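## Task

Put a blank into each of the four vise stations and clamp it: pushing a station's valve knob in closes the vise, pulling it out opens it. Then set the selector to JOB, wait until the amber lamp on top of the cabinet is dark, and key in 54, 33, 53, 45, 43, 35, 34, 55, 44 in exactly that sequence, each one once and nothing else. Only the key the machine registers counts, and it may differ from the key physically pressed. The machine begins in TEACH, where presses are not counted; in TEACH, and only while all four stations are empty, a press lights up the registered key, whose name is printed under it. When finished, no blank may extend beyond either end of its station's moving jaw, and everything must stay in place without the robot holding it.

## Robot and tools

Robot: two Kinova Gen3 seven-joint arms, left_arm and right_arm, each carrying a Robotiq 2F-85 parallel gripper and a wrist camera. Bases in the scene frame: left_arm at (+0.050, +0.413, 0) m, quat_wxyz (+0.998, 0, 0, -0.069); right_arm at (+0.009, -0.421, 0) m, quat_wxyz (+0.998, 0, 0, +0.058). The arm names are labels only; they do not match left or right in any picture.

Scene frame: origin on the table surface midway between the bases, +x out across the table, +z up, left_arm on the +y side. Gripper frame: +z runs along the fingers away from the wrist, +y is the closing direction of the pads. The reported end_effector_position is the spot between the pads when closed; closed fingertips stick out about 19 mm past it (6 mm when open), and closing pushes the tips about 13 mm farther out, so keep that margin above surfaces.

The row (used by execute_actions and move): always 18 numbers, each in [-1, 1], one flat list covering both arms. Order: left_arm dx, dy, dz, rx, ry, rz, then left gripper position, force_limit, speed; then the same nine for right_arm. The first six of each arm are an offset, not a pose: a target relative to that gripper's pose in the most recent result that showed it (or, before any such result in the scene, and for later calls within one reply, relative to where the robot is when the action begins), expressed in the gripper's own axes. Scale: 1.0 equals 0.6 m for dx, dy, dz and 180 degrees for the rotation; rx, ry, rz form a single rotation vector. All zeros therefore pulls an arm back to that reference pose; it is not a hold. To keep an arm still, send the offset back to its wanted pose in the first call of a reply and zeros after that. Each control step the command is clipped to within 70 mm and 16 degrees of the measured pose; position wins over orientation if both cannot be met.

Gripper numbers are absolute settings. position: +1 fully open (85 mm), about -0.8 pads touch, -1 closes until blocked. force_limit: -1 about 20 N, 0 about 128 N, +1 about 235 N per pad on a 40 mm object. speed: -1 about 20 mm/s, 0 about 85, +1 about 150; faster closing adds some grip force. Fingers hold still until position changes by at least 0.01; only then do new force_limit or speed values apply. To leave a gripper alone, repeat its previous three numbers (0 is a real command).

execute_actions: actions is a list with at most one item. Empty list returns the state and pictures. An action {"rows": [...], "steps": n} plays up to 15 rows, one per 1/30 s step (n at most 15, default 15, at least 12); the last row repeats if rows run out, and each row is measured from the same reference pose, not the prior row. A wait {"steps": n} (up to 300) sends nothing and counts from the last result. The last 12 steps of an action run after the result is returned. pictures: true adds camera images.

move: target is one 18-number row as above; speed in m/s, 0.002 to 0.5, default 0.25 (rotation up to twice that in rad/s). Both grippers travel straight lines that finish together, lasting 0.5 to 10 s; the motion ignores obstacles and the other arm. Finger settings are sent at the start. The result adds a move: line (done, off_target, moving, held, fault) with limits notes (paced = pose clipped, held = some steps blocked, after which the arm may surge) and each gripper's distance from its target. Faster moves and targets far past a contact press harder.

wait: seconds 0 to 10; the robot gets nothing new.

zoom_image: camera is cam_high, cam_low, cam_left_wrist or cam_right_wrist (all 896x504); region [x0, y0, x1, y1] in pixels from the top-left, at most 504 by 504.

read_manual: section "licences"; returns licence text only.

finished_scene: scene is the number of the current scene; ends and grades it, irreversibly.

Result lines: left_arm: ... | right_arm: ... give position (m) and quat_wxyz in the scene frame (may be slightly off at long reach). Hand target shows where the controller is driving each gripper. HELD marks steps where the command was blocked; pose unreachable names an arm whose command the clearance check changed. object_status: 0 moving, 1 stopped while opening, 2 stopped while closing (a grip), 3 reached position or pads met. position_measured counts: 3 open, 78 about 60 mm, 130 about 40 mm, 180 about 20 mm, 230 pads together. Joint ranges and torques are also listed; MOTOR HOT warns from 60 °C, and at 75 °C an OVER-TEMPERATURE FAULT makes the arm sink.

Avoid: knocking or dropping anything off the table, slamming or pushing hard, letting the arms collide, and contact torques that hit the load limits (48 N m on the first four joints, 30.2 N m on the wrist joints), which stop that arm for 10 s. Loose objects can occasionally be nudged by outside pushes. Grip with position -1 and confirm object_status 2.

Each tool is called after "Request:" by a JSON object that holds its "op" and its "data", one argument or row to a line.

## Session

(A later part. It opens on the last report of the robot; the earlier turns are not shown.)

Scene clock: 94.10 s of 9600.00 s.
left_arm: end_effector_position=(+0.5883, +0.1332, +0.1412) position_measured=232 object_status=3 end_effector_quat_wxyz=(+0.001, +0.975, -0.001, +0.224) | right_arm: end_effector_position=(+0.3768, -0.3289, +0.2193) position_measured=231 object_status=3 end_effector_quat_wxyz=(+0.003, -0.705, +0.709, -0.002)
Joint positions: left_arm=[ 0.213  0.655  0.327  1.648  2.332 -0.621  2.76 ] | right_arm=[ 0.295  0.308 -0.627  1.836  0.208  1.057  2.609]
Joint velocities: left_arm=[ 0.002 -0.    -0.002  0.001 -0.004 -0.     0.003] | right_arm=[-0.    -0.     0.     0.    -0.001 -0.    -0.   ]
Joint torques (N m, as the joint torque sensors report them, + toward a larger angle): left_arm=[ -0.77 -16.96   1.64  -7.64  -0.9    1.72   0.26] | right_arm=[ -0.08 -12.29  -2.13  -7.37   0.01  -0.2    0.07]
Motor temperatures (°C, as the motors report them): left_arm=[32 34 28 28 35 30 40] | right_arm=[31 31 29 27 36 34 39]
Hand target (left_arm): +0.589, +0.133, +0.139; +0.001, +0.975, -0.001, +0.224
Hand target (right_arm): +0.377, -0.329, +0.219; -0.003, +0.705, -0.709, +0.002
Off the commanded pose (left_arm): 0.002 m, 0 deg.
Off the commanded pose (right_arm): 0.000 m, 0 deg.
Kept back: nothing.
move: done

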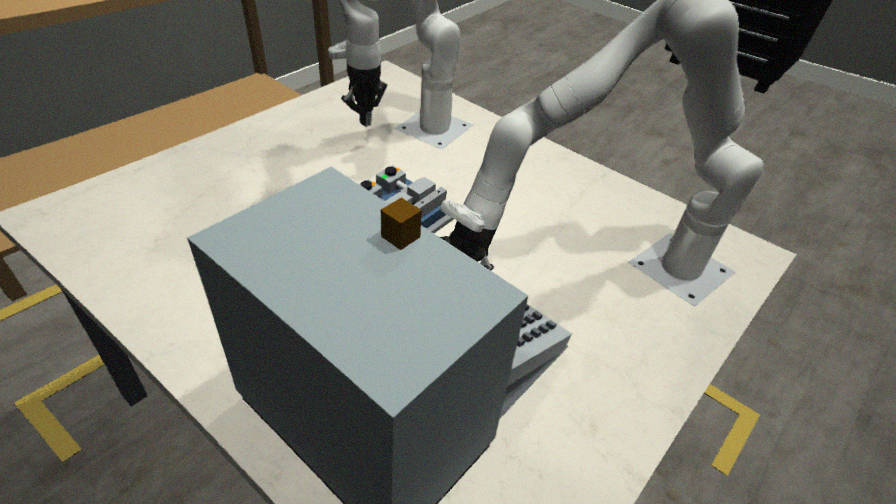

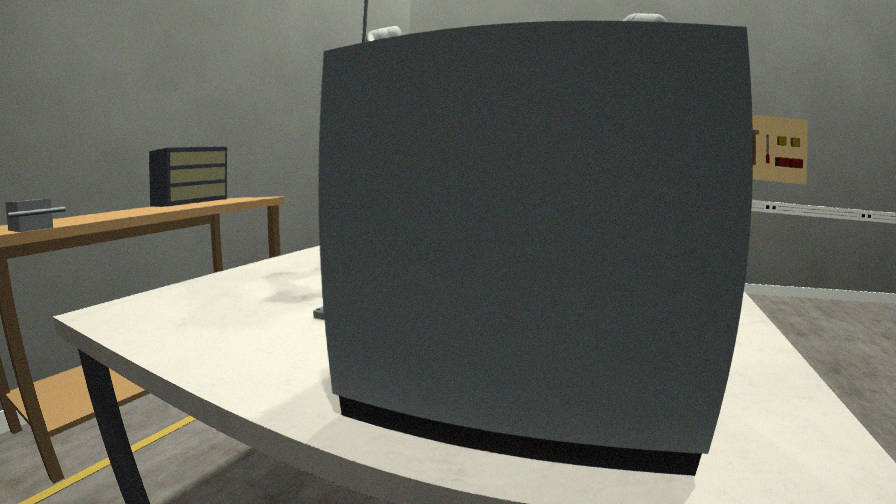

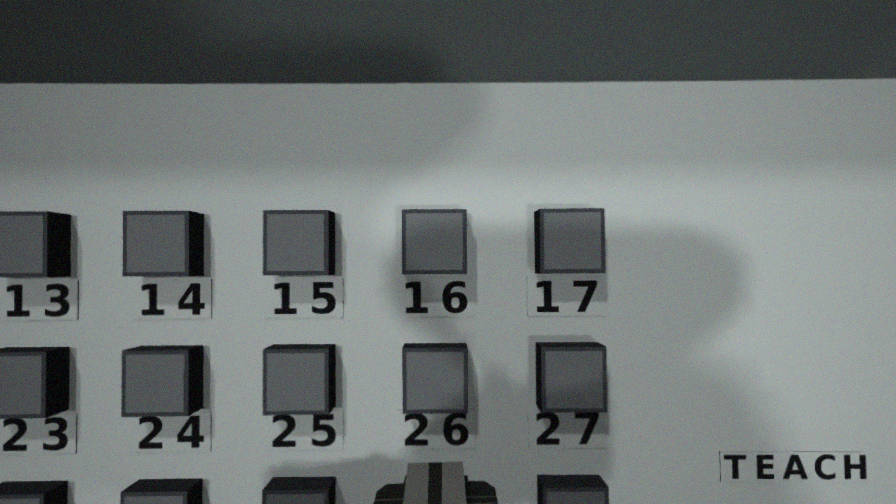

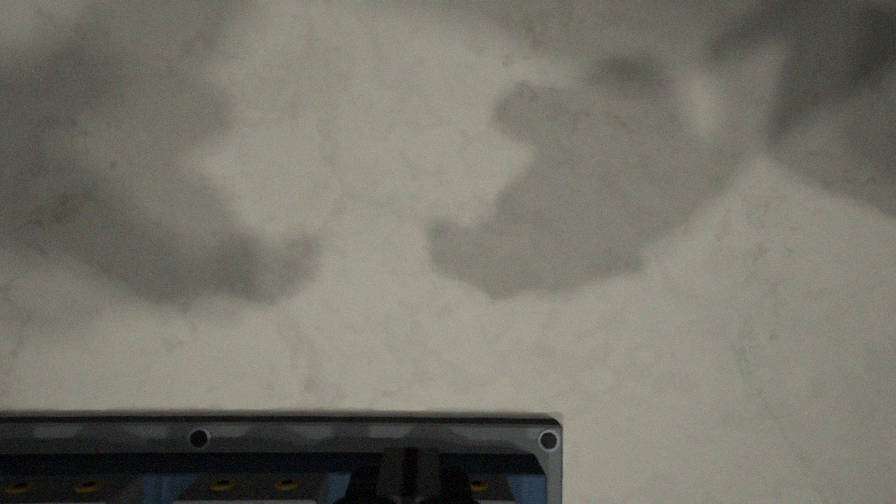

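Next 35.

Request:
{"op": "execute_actions", "data": {
  "actions": [
    {"rows":[[0,0,-0.01,0,0,0,-1,0,0.5,0,0,0,0,0,0,-1,-0.5,0.5],[0,0,-0.02,0,0,0,-1,0,0.5,0,0,0,0,0,0,-1,-0.5,0.5]],"steps":12}
  ]
}}

Request:
{"op": "move", "data": {
  "target": [0.001,-0.0573,0,0,0,0,-1,0,0.5,0,0,0,0,0,0,-1,-0.5,0.5],
  "speed": 0.15
}}

Request:
{"op": "move", "data": {
  "target": [0,0,0.0236,0,0,0,-1,0,0.5,0,0,0,0,0,0,-1,-0.5,0.5],
  "speed": 0.025
}}

Scene clock: 94.60 s of 9600.00 s.
left_arm: end_effector_position=(+0.5883, +0.1332, +0.1412) position_measured=232 object_status=3 end_effector_quat_wxyz=(+0.001, +0.974, -0.001, +0.224) | right_arm: end_effector_position=(+0.3768, -0.3289, +0.2193) position_measured=231 object_status=3 end_effector_quat_wxyz=(+0.003, -0.705, +0.709, -0.002)
Joint positions: left_arm=[ 0.213  0.655  0.327  1.648  2.332 -0.621  2.76 ] | right_arm=[ 0.295  0.308 -0.627  1.836  0.208  1.057  2.609]
Joint velocities: left_arm=[-0.    -0.001  0.     0.    -0.001  0.001 -0.   ] | right_arm=[-0.001  0.    -0.     0.     0.    -0.     0.   ]
Joint torques (N m, as the joint torque sensors report them, + toward a larger angle): left_arm=[ -0.63 -16.98   1.44  -7.78  -0.69   1.62   0.24] | right_arm=[ -0.32 -12.58  -2.2   -7.39   0.01  -0.26   0.  ]
Motor temperatures (°C, as the motors report them): left_arm=[32 34 28 28 35 30 40] | right_arm=[31 31 29 27 36 34 39]
Kept back: the last 12 steps of this action.
Steps of this call (steps 1 to 15: nothing new was sent). Readings (end_effector_position | what the end effector reports):
1: left_arm (+0.5883, +0.1332, +0.1412) | right_arm (+0.3768, -0.3289, +0.2193) | left_arm position_measured=232 object_status=3 | right_arm position_measured=231 object_status=3
2: left_arm (+0.5883, +0.1332, +0.1412) | right_arm (+0.3768, -0.3289, +0.2193) | left_arm position_measured=232 object_status=3 | right_arm position_measured=231 object_status=3
4: left_arm (+0.5883, +0.1332, +0.1412) | right_arm (+0.3768, -0.3289, +0.2193) | left_arm position_measured=232 object_status=3 | right_arm position_measured=231 object_status=3
8: left_arm (+0.5883, +0.1332, +0.1412) | right_arm (+0.3768, -0.3289, +0.2193) | left_arm position_measured=232 object_status=3 | right_arm position_measured=231 object_status=3
15: the state above

Scene clock: 95.83 s of 9600.00 s.
left_arm: end_effector_position=(+0.5833, +0.1671, +0.1518) position_measured=232 object_status=3 end_effector_quat_wxyz=(+0.001, +0.975, -0.001, +0.224) | right_arm: end_effector_position=(+0.3768, -0.3289, +0.2193) position_measured=231 object_status=3 end_effector_quat_wxyz=(+0.003, -0.705, +0.709, -0.002)
Joint positions: left_arm=[ 0.14   0.598  0.34   1.719  2.346 -0.588  2.71 ] | right_arm=[ 0.295  0.308 -0.627  1.836  0.208  1.057  2.609]
Joint velocities: left_arm=[-0.007 -0.003 -0.     0.003  0.002  0.003 -0.003] | right_arm=[-0.002  0.    -0.    -0.    -0.     0.     0.   ]
Joint torques (N m, as the joint torque sensors report them, + toward a larger angle): left_arm=[  0.17 -19.05   2.27  -6.65  -0.36   0.57  -0.17] | right_arm=[ -0.05 -12.46  -2.17  -7.35   0.1   -0.12   0.08]
Motor temperatures (°C, as the motors report them): left_arm=[32 34 28 28 35 30 40] | right_arm=[31 31 29 27 36 34 39]
Hand target (left_arm): +0.583, +0.168, +0.152; +0.001, +0.975, -0.001, +0.224
Hand target (right_arm): +0.377, -0.329, +0.219; -0.003, +0.705, -0.709, +0.002
Off your previous action's commanded pose (left_arm): 0.000 m, 0 deg at its last step (step 12 of this call).
Off your previous action's commanded pose (right_arm): 0.000 m, 0 deg at its last step (step 12 of this call).
Off the commanded pose (left_arm): 0.001 m, 0 deg.
Off the commanded pose (right_arm): 0.000 m, 0 deg.
Kept back: nothing.
move: done

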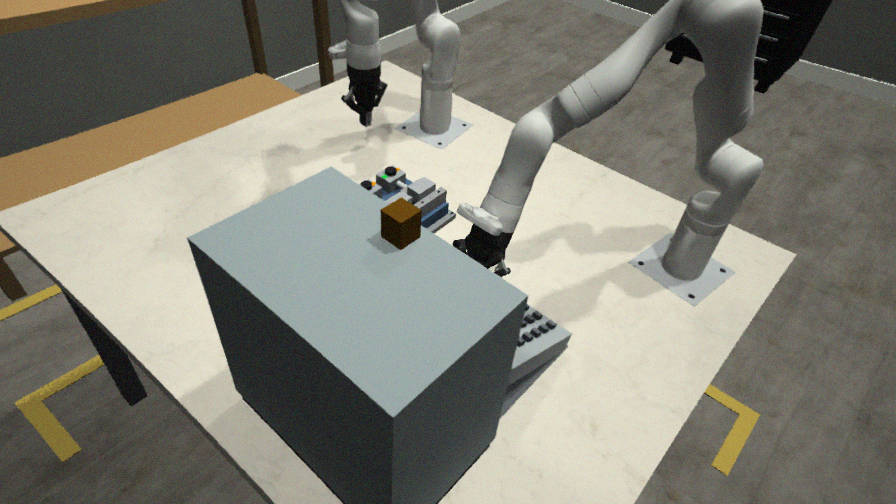

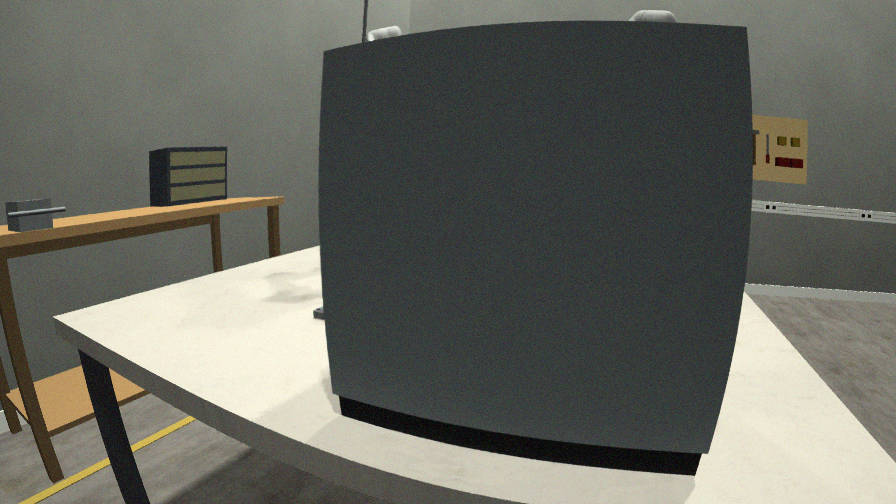

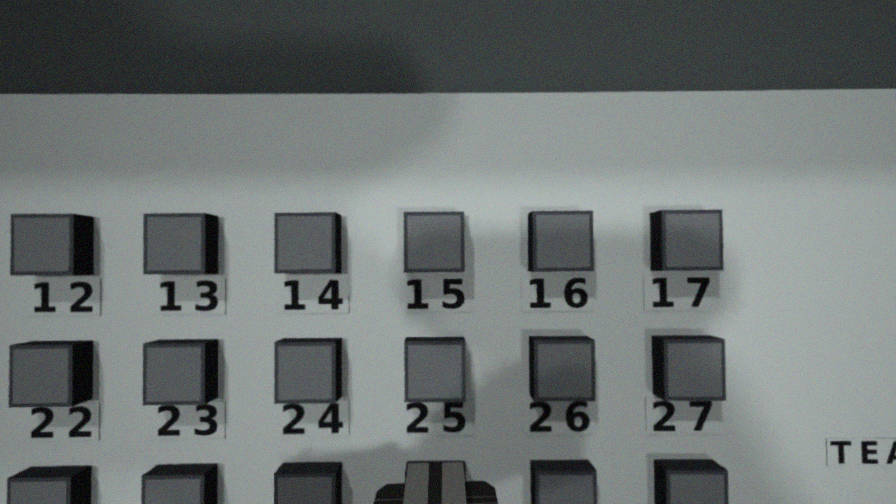

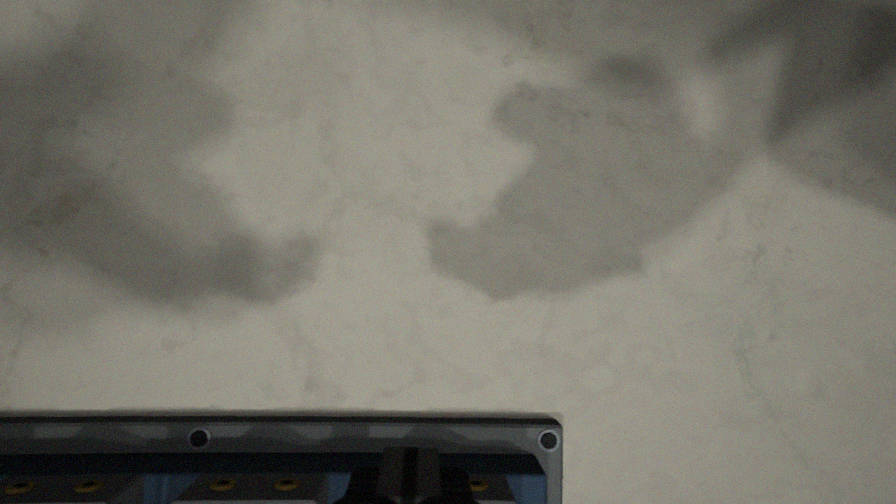

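Scene clock: 96.63 s of 9600.00 s.
left_arm: end_effector_position=(+0.5886, +0.1670, +0.1410) position_measured=232 object_status=3 end_effector_quat_wxyz=(+0.000, +0.974, -0.002, +0.225) | right_arm: end_effector_position=(+0.3768, -0.3289, +0.2193) position_measured=231 object_status=3 end_effector_quat_wxyz=(+0.003, -0.705, +0.709, -0.002)
Joint positions: left_arm=[ 0.148  0.622  0.324  1.715  2.327 -0.567  2.725] | right_arm=[ 0.295  0.308 -0.627  1.836  0.208  1.057  2.609]
Joint velocities: left_arm=[ 0.002 -0.    -0.002  0.002 -0.004  0.002  0.003] | right_arm=[ 0.    -0.001  0.001  0.001  0.001  0.     0.   ]
Joint torques (N m, as the joint torque sensors report them, + toward a larger angle): left_arm=[ -0.37 -16.15   1.85  -7.95  -0.88   1.56   0.44] | right_arm=[ -0.32 -12.54  -2.2   -7.23   0.07  -0.1    0.  ]
Motor temperatures (°C, as the motors report them): left_arm=[32 34 28 28 35 30 40] | right_arm=[31 31 29 27 36 34 39]
Hand target (left_arm): +0.589, +0.167, +0.139; +0.001, +0.975, -0.001, +0.224
Hand target (right_arm): +0.377, -0.329, +0.219; -0.003, +0.705, -0.709, +0.002
Off the commanded pose (left_arm): 0.002 m, 0 deg.
Off the commanded pose (right_arm): 0.000 m, 0 deg.
Kept back: nothing.
move: done

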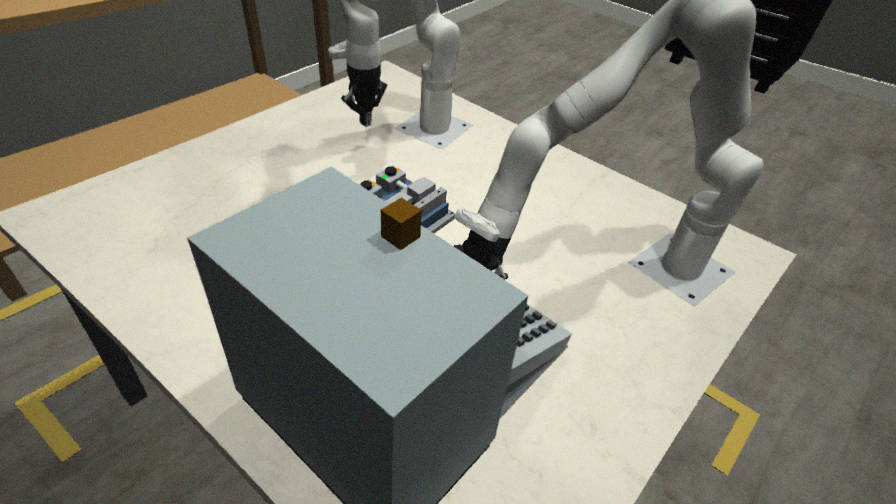

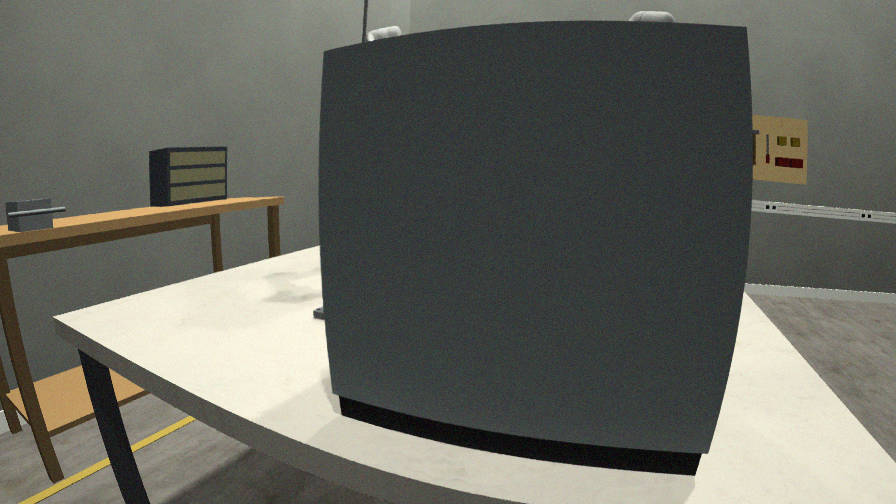

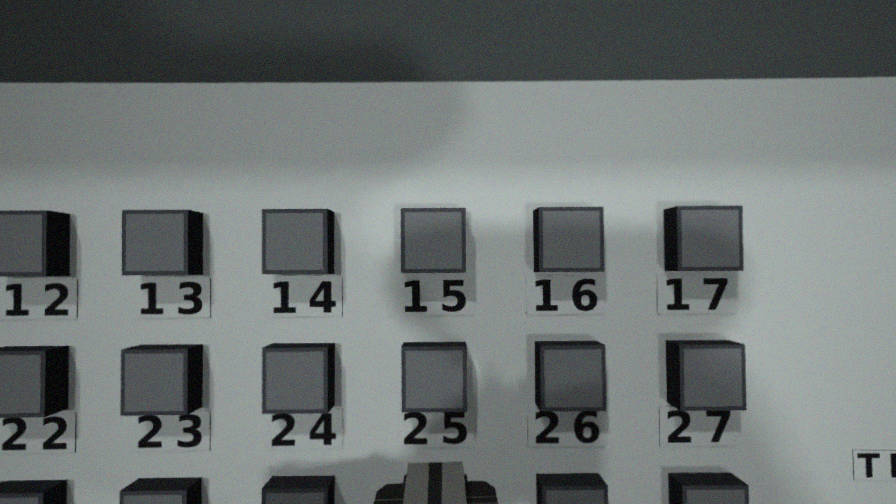

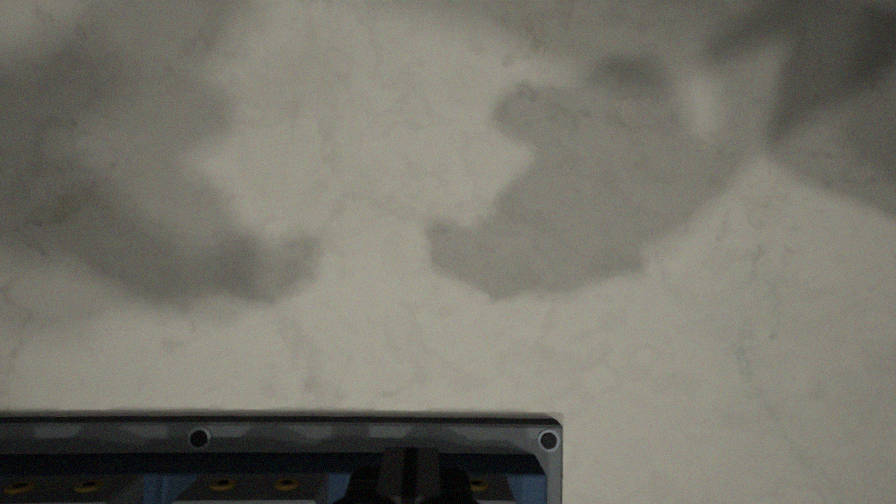

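Next 56.

Request:
{"op": "execute_actions", "data": {
  "actions": [
    {"rows":[[0,0,-0.01,0,0,0,-1,0,0.5,0,0,0,0,0,0,-1,-0.5,0.5],[0,0,-0.02,0,0,0,-1,0,0.5,0,0,0,0,0,0,-1,-0.5,0.5]],"steps":12}
  ]
}}

Request:
{"op": "move", "data": {
  "target": [-0.1145,0.0553,-0.0015,0,0,0,-1,0,0.5,0,0,0,0,0,0,-1,-0.5,0.5],
  "speed": 0.15
}}

Request:
{"op": "move", "data": {
  "target": [0,0,0.0233,0,0,0,-1,0,0.5,0,0,0,0,0,0,-1,-0.5,0.5],
  "speed": 0.025
}}

Scene clock: 97.10 s of 9600.00 s.
left_arm: end_effector_position=(+0.5886, +0.1670, +0.1410) position_measured=232 object_status=3 end_effector_quat_wxyz=(+0.000, +0.974, -0.002, +0.225) | right_arm: end_effector_position=(+0.3768, -0.3289, +0.2193) position_measured=231 object_status=3 end_effector_quat_wxyz=(+0.003, -0.705, +0.709, -0.002)
Joint positions: left_arm=[ 0.148  0.621  0.323  1.715  2.327 -0.567  2.725] | right_arm=[ 0.295  0.308 -0.627  1.836  0.208  1.057  2.609]
Joint velocities: left_arm=[ 0.    -0.001  0.    -0.001  0.     0.    -0.   ] | right_arm=[ 0.001 -0.    -0.001  0.001 -0.001 -0.001 -0.001]
Joint torques (N m, as the joint torque sensors report them, + toward a larger angle): left_arm=[ -0.56 -16.13   1.44  -7.76  -0.57   1.69   0.27] | right_arm=[ -0.16 -12.52  -2.1   -7.42  -0.06  -0.21   0.05]
Motor temperatures (°C, as the motors report them): left_arm=[32 34 28 28 35 30 40] | right_arm=[31 31 29 27 36 34 39]
Kept back: the last 12 steps of this action.
Steps of this call (steps 1 to 14: nothing new was sent). Readings (end_effector_position | what the end effector reports):
1: left_arm (+0.5886, +0.1670, +0.1410) | right_arm (+0.3768, -0.3289, +0.2193) | left_arm position_measured=232 object_status=3 | right_arm position_measured=231 object_status=3
2: left_arm (+0.5886, +0.1670, +0.1410) | right_arm (+0.3768, -0.3289, +0.2193) | left_arm position_measured=232 object_status=3 | right_arm position_measured=231 object_status=3
4: left_arm (+0.5886, +0.1670, +0.1410) | right_arm (+0.3768, -0.3289, +0.2193) | left_arm position_measured=232 object_status=3 | right_arm position_measured=231 object_status=3
8: left_arm (+0.5886, +0.1670, +0.1410) | right_arm (+0.3768, -0.3289, +0.2193) | left_arm position_measured=232 object_status=3 | right_arm position_measured=231 object_status=3
14: the state above

Scene clock: 98.57 s of 9600.00 s.
left_arm: end_effector_position=(+0.5214, +0.1342, +0.1223) position_measured=232 object_status=3 end_effector_quat_wxyz=(+0.000, +0.975, -0.001, +0.224) | right_arm: end_effector_position=(+0.3768, -0.3289, +0.2193) position_measured=231 object_status=3 end_effector_quat_wxyz=(+0.003, -0.705, +0.709, -0.002)
Joint positions: left_arm=[ 0.339  0.584  0.234  1.855  2.24  -0.512  2.975] | right_arm=[ 0.295  0.308 -0.627  1.836  0.208  1.057  2.609]
Joint velocities: left_arm=[ 0.01  -0.    -0.001  0.001 -0.004  0.004  0.008] | right_arm=[-0.    -0.     0.001 -0.001  0.    -0.    -0.   ]
Joint torques (N m, as the joint torque sensors report them, + toward a larger angle): left_arm=[  0.26 -18.77   1.62  -5.48  -0.1   -0.06   0.18] | right_arm=[ -0.19 -12.46  -2.22  -7.52  -0.01  -0.13   0.05]
Motor temperatures (°C, as the motors report them): left_arm=[32 34 28 28 35 30 40] | right_arm=[31 31 29 27 36 34 39]
Hand target (left_arm): +0.521, +0.134, +0.122; +0.000, +0.974, -0.002, +0.224
Hand target (right_arm): +0.377, -0.329, +0.219; -0.003, +0.705, -0.709, +0.002
Off your previous action's commanded pose (left_arm): 0.000 m, 0 deg at its last step (step 12 of this call).
Off your previous action's commanded pose (right_arm): 0.000 m, 0 deg at its last step (step 12 of this call).
Off the commanded pose (left_arm): 0.000 m, 0 deg.
Off the commanded pose (right_arm): 0.000 m, 0 deg.
Kept back: nothing.
move: done

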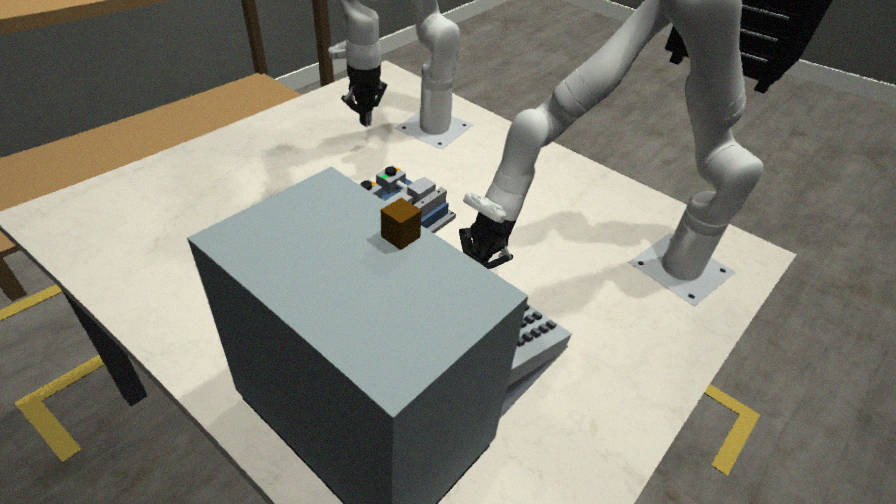

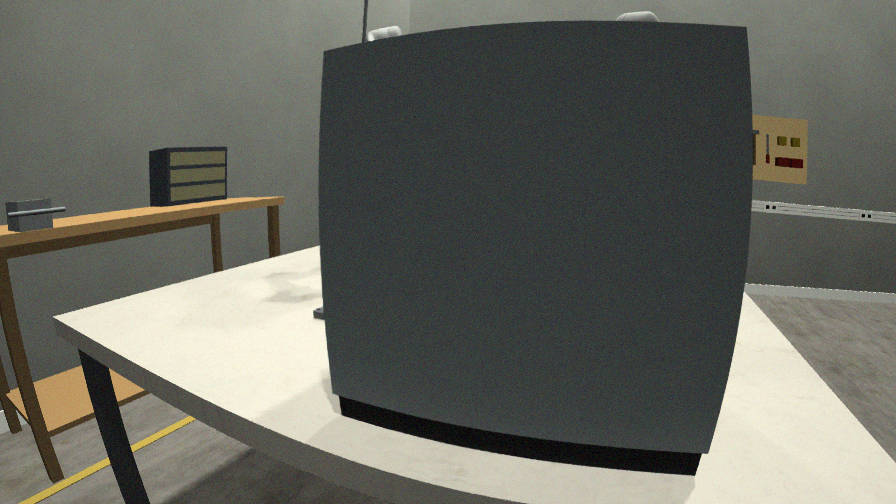

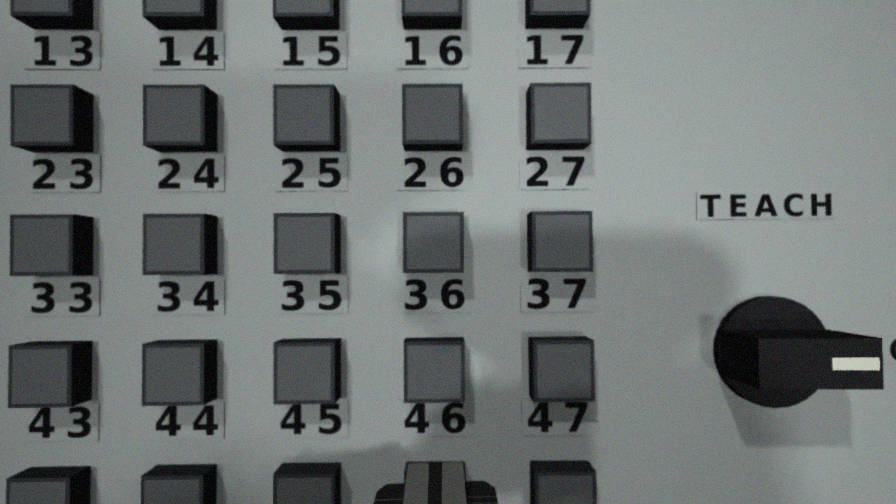

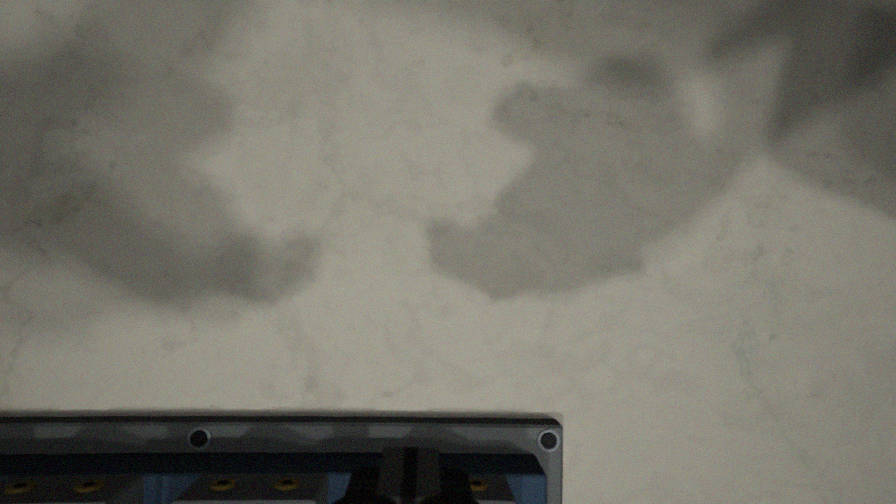

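Scene clock: 99.37 s of 9600.00 s.
left_arm: end_effector_position=(+0.5265, +0.1341, +0.1116) position_measured=232 object_status=3 end_effector_quat_wxyz=(+0.000, +0.974, -0.001, +0.225) | right_arm: end_effector_position=(+0.3768, -0.3289, +0.2193) position_measured=231 object_status=3 end_effector_quat_wxyz=(+0.003, -0.705, +0.709, -0.002)
Joint positions: left_arm=[ 0.348  0.609  0.213  1.851  2.216 -0.488  2.996] | right_arm=[ 0.295  0.308 -0.627  1.836  0.208  1.057  2.609]
Joint velocities: left_arm=[ 0.004  0.    -0.003  0.003 -0.005  0.003  0.004] | right_arm=[ 0.    -0.     0.     0.001 -0.     0.     0.001]
Joint torques (N m, as the joint torque sensors report them, + toward a larger angle): left_arm=[ -1.11 -15.15   0.53  -6.78  -0.95   0.95   0.14] | right_arm=[ -0.33 -12.54  -2.2   -7.46   0.1   -0.18  -0.02]
Motor temperatures (°C, as the motors report them): left_arm=[32 34 28 28 35 30 40] | right_arm=[31 31 29 27 36 34 39]
Hand target (left_arm): +0.527, +0.134, +0.110; +0.000, +0.975, -0.001, +0.224
Hand target (right_arm): +0.377, -0.329, +0.219; -0.003, +0.705, -0.709, +0.002
Off the commanded pose (left_arm): 0.002 m, 0 deg.
Off the commanded pose (right_arm): 0.000 m, 0 deg.
Kept back: nothing.
move: done

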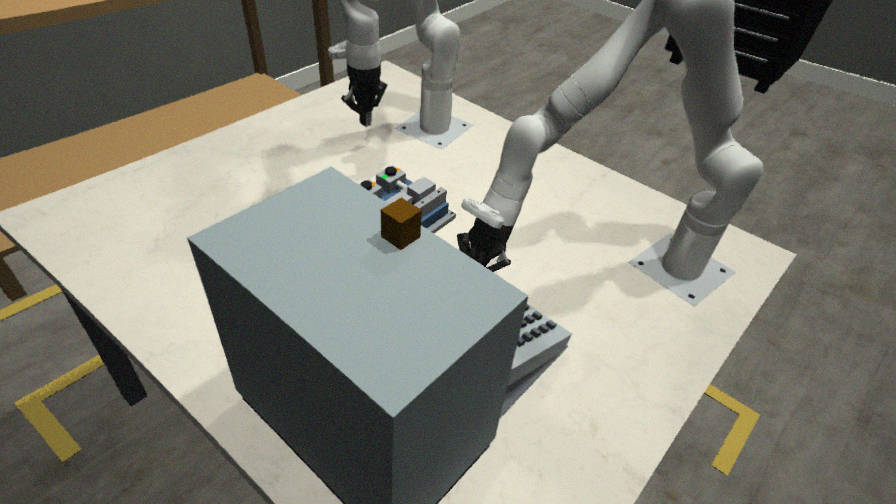

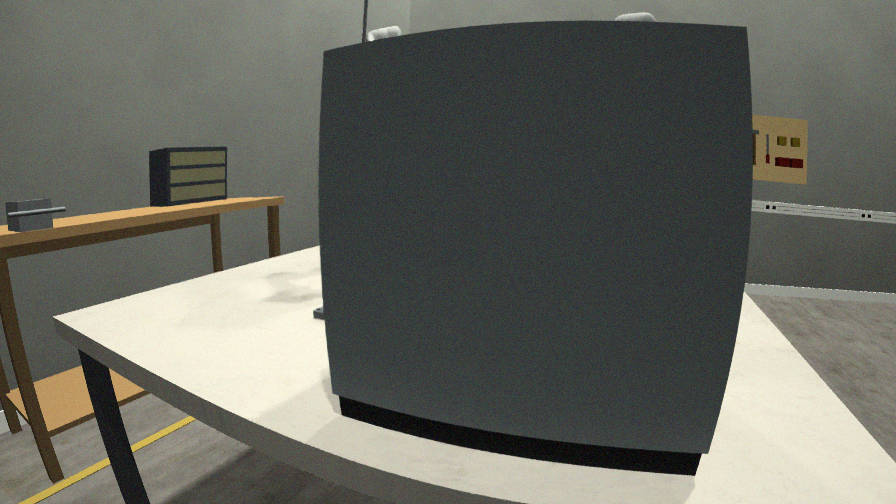

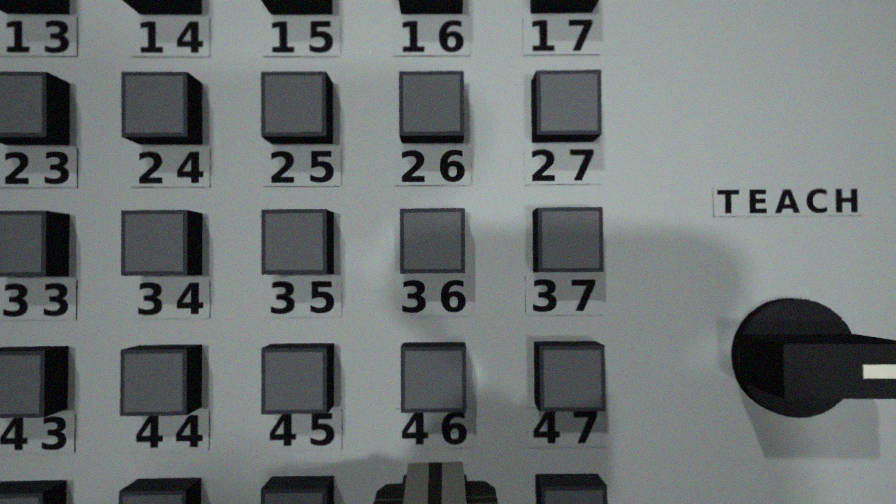

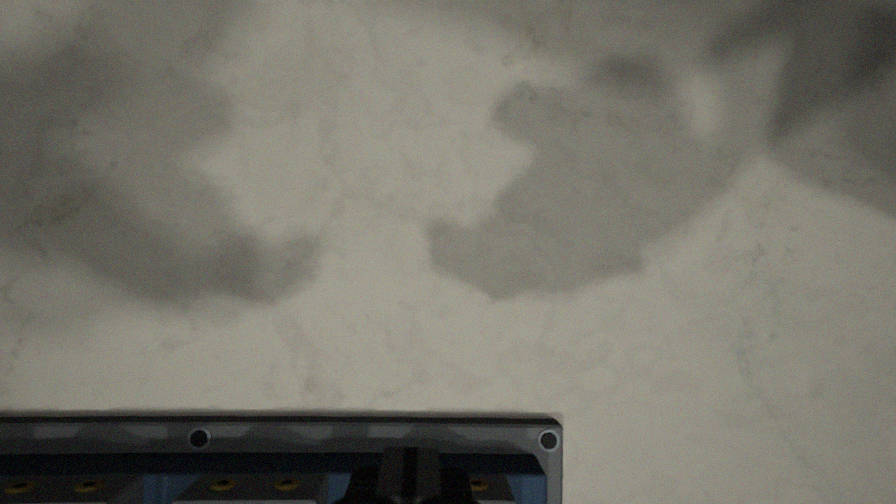

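Last: 45.

Request:
{"op": "execute_actions", "data": {
  "actions": [
    {"rows":[[0,0,-0.01,0,0,0,-1,0,0.5,0,0,0,0,0,0,-1,-0.5,0.5],[0,0,-0.02,0,0,0,-1,0,0.5,0,0,0,0,0,0,-1,-0.5,0.5]],"steps":12}
  ]
}}

Request:
{"op": "move", "data": {
  "target": [0.058,-0.057,0,0,0,0,-1,0,0.5,0,0,0,0,0,0,-1,-0.5,0.5],
  "speed": 0.15
}}

Request:
{"op": "move", "data": {
  "target": [0,0,0.0243,0,0,0,-1,0,0.5,0,0,0,0,0,0,-1,-0.5,0.5],
  "speed": 0.025
}}

Scene clock: 99.90 s of 9600.00 s.
left_arm: end_effector_position=(+0.5265, +0.1341, +0.1116) position_measured=232 object_status=3 end_effector_quat_wxyz=(+0.000, +0.974, -0.002, +0.225) | right_arm: end_effector_position=(+0.3768, -0.3289, +0.2193) position_measured=231 object_status=3 end_effector_quat_wxyz=(+0.003, -0.705, +0.709, -0.002)
Joint positions: left_arm=[ 0.348  0.609  0.213  1.851  2.216 -0.488  2.996] | right_arm=[ 0.295  0.308 -0.627  1.836  0.208  1.057  2.609]
Joint velocities: left_arm=[ 0.001 -0.    -0.    -0.    -0.     0.    -0.001] | right_arm=[-0.     0.001  0.     0.     0.    -0.     0.   ]
Joint torques (N m, as the joint torque sensors report them, + toward a larger angle): left_arm=[ -0.77 -15.2    0.67  -7.26  -0.59   1.16   0.23] | right_arm=[ -0.23 -12.56  -2.13  -7.37   0.06  -0.14   0.03]
Motor temperatures (°C, as the motors report them): left_arm=[32 34 28 28 35 30 40] | right_arm=[31 31 29 27 36 34 39]
Kept back: the last 12 steps of this action.
Steps of this call (steps 1 to 16: nothing new was sent). Readings (end_effector_position | what the end effector reports):
1: left_arm (+0.5265, +0.1341, +0.1116) | right_arm (+0.3768, -0.3289, +0.2193) | left_arm position_measured=232 object_status=3 | right_arm position_measured=231 object_status=3
2: left_arm (+0.5265, +0.1341, +0.1116) | right_arm (+0.3768, -0.3289, +0.2193) | left_arm position_measured=232 object_status=3 | right_arm position_measured=231 object_status=3
4: left_arm (+0.5265, +0.1341, +0.1116) | right_arm (+0.3768, -0.3289, +0.2193) | left_arm position_measured=232 object_status=3 | right_arm position_measured=231 object_status=3
8: left_arm (+0.5265, +0.1341, +0.1116) | right_arm (+0.3768, -0.3289, +0.2193) | left_arm position_measured=232 object_status=3 | right_arm position_measured=231 object_status=3
16: the state above

Scene clock: 101.23 s of 9600.00 s.
left_arm: end_effector_position=(+0.5523, +0.1678, +0.1374) position_measured=232 object_status=3 end_effector_quat_wxyz=(+0.000, +0.974, -0.002, +0.225) | right_arm: end_effector_position=(+0.3768, -0.3289, +0.2193) position_measured=231 object_status=3 end_effector_quat_wxyz=(+0.003, -0.705, +0.709, -0.002)
Joint positions: left_arm=[ 0.202  0.568  0.285  1.827  2.287 -0.517  2.823] | right_arm=[ 0.295  0.308 -0.627  1.836  0.208  1.057  2.609]
Joint velocities: left_arm=[-0.008  0.     0.001 -0.001  0.003 -0.    -0.006] | right_arm=[-0.     0.    -0.    -0.001  0.    -0.    -0.   ]
Joint torques (N m, as the joint torque sensors report them, + toward a larger angle): left_arm=[  0.31 -18.37   1.87  -6.11  -0.36   0.19   0.19] | right_arm=[ -0.41 -12.36  -2.09  -7.42   0.02  -0.23   0.1 ]
Motor temperatures (°C, as the motors report them): left_arm=[32 34 28 28 35 30 40] | right_arm=[31 31 29 27 36 34 39]
Hand target (left_arm): +0.552, +0.168, +0.137; +0.000, +0.974, -0.002, +0.225
Hand target (right_arm): +0.377, -0.329, +0.219; -0.003, +0.705, -0.709, +0.002
Off your previous action's commanded pose (left_arm): 0.000 m, 0 deg at its last step (step 12 of this call).
Off your previous action's commanded pose (right_arm): 0.000 m, 0 deg at its last step (step 12 of this call).
Off the commanded pose (left_arm): 0.000 m, 0 deg.
Off the commanded pose (right_arm): 0.000 m, 0 deg.
Kept back: nothing.
move: done

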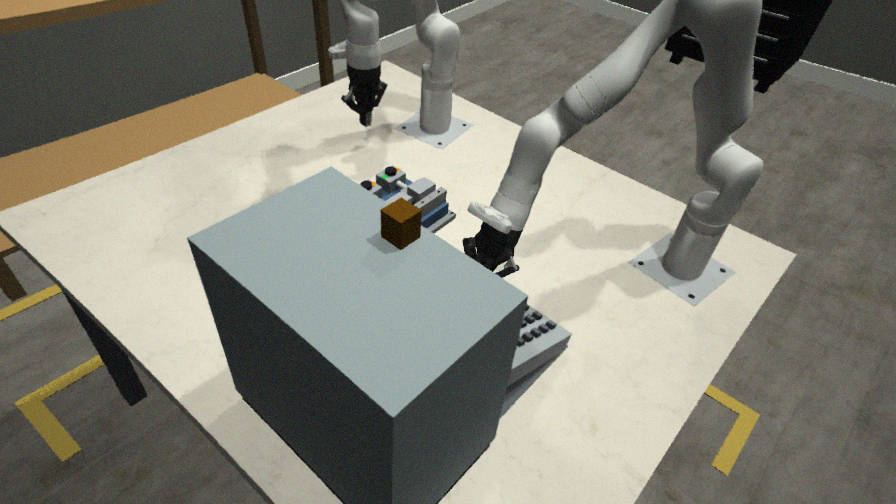

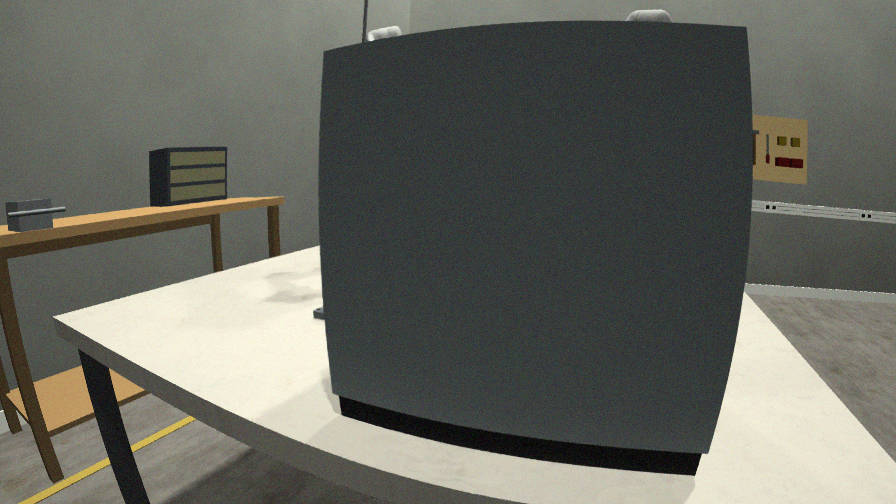

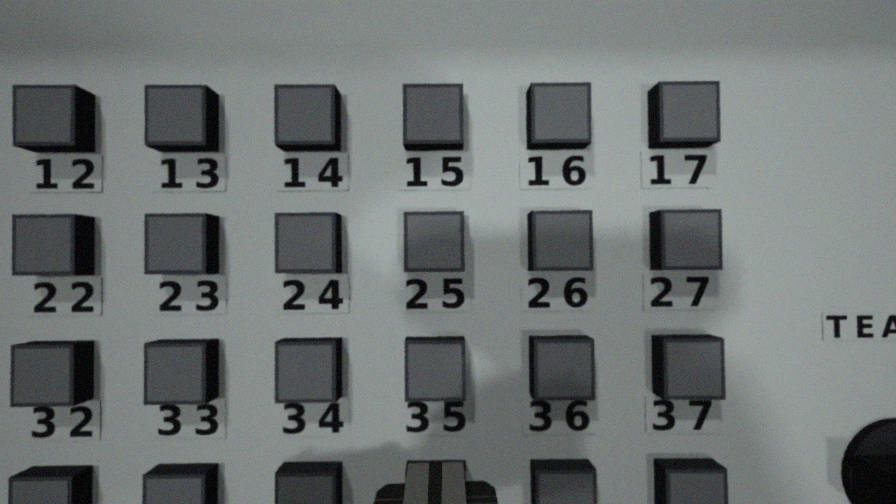

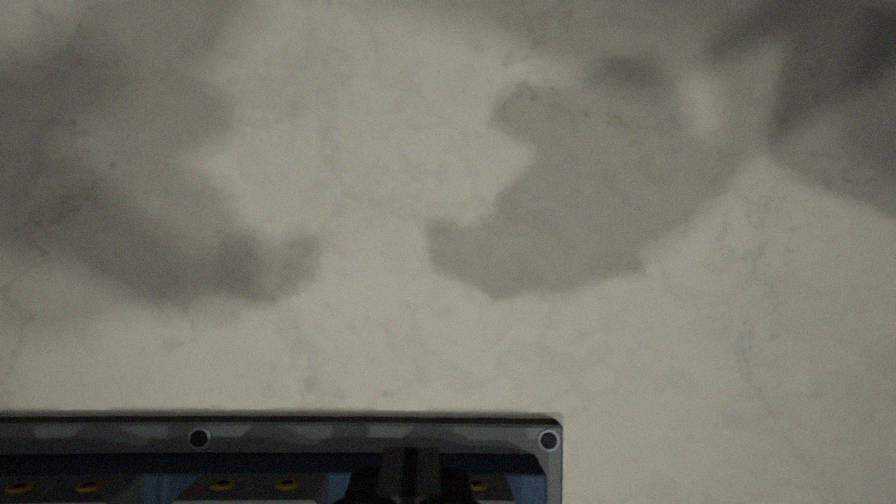

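Scene clock: 102.03 s of 9600.00 s.
left_arm: end_effector_position=(+0.5576, +0.1677, +0.1262) position_measured=232 object_status=3 end_effector_quat_wxyz=(+0.000, +0.974, -0.002, +0.225) | right_arm: end_effector_position=(+0.3768, -0.3289, +0.2193) position_measured=231 object_status=3 end_effector_quat_wxyz=(+0.003, -0.705, +0.709, -0.002)
Joint positions: left_arm=[ 0.212  0.594  0.264  1.823  2.264 -0.494  2.844] | right_arm=[ 0.295  0.308 -0.627  1.836  0.208  1.057  2.609]
Joint velocities: left_arm=[ 0.004 -0.001 -0.003  0.003 -0.006  0.003  0.005] | right_arm=[-0.001 -0.    -0.     0.     0.    -0.     0.001]
Joint torques (N m, as the joint torque sensors report them, + toward a larger angle): left_arm=[ -0.52 -15.01   0.64  -7.25  -0.51   1.61   0.05] | right_arm=[ -0.15 -12.29  -2.15  -7.41   0.04  -0.18   0.08]
Motor temperatures (°C, as the motors report them): left_arm=[32 34 28 28 35 30 40] | right_arm=[31 31 29 27 36 34 39]
Hand target (left_arm): +0.559, +0.168, +0.124; +0.000, +0.974, -0.002, +0.225
Hand target (right_arm): +0.377, -0.329, +0.219; -0.003, +0.705, -0.709, +0.002
Off the commanded pose (left_arm): 0.002 m, 0 deg.
Off the commanded pose (right_arm): 0.000 m, 0 deg.
Kept back: nothing.
move: done

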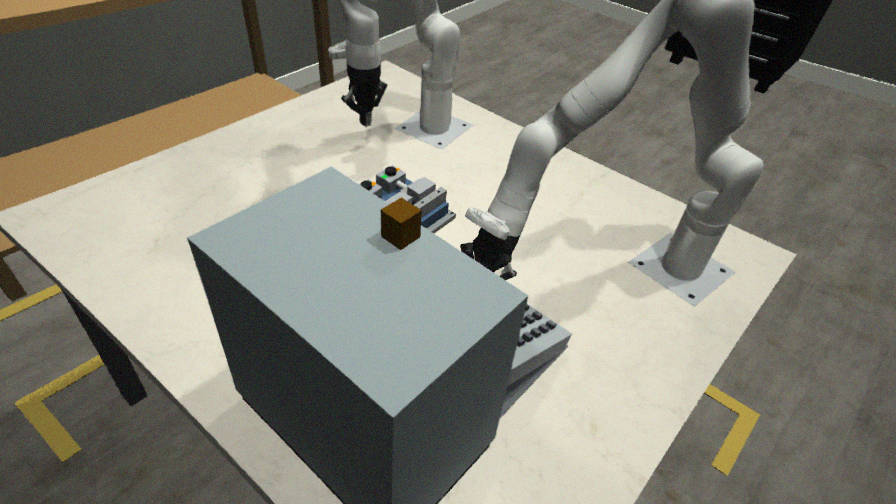

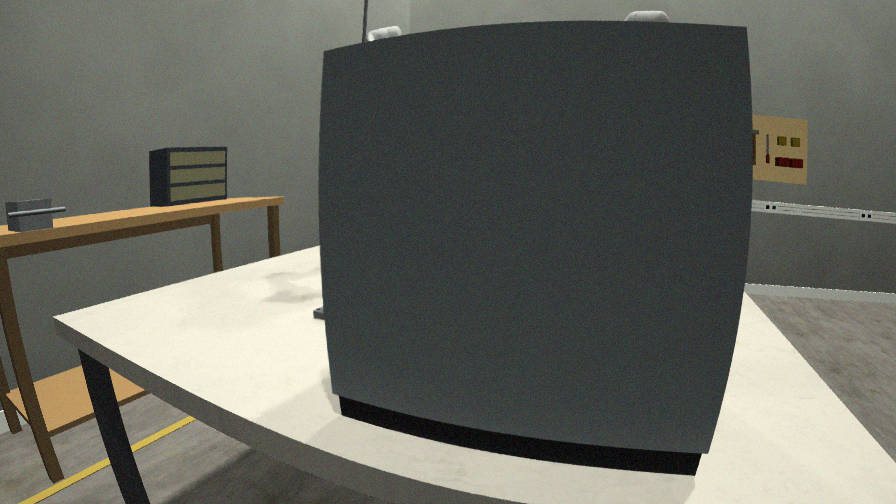

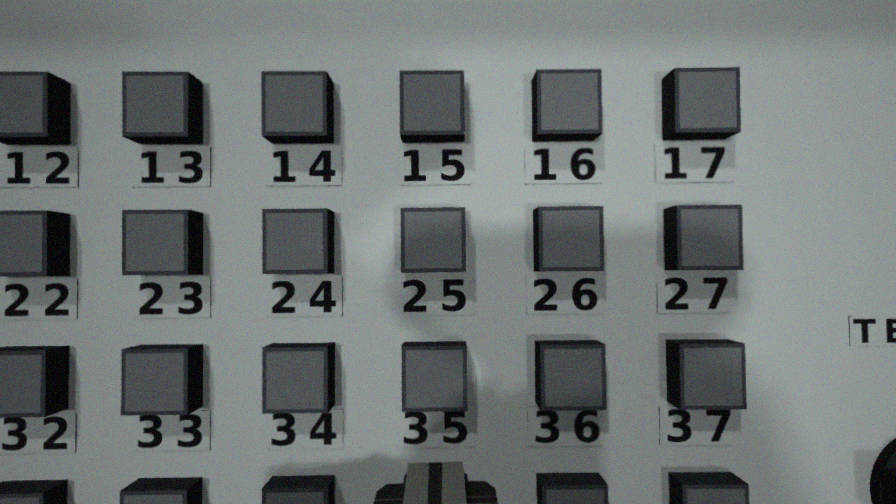

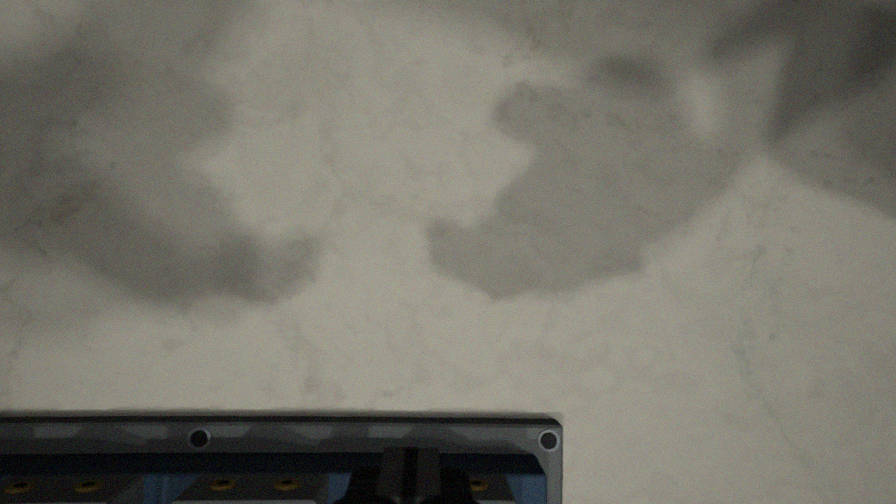

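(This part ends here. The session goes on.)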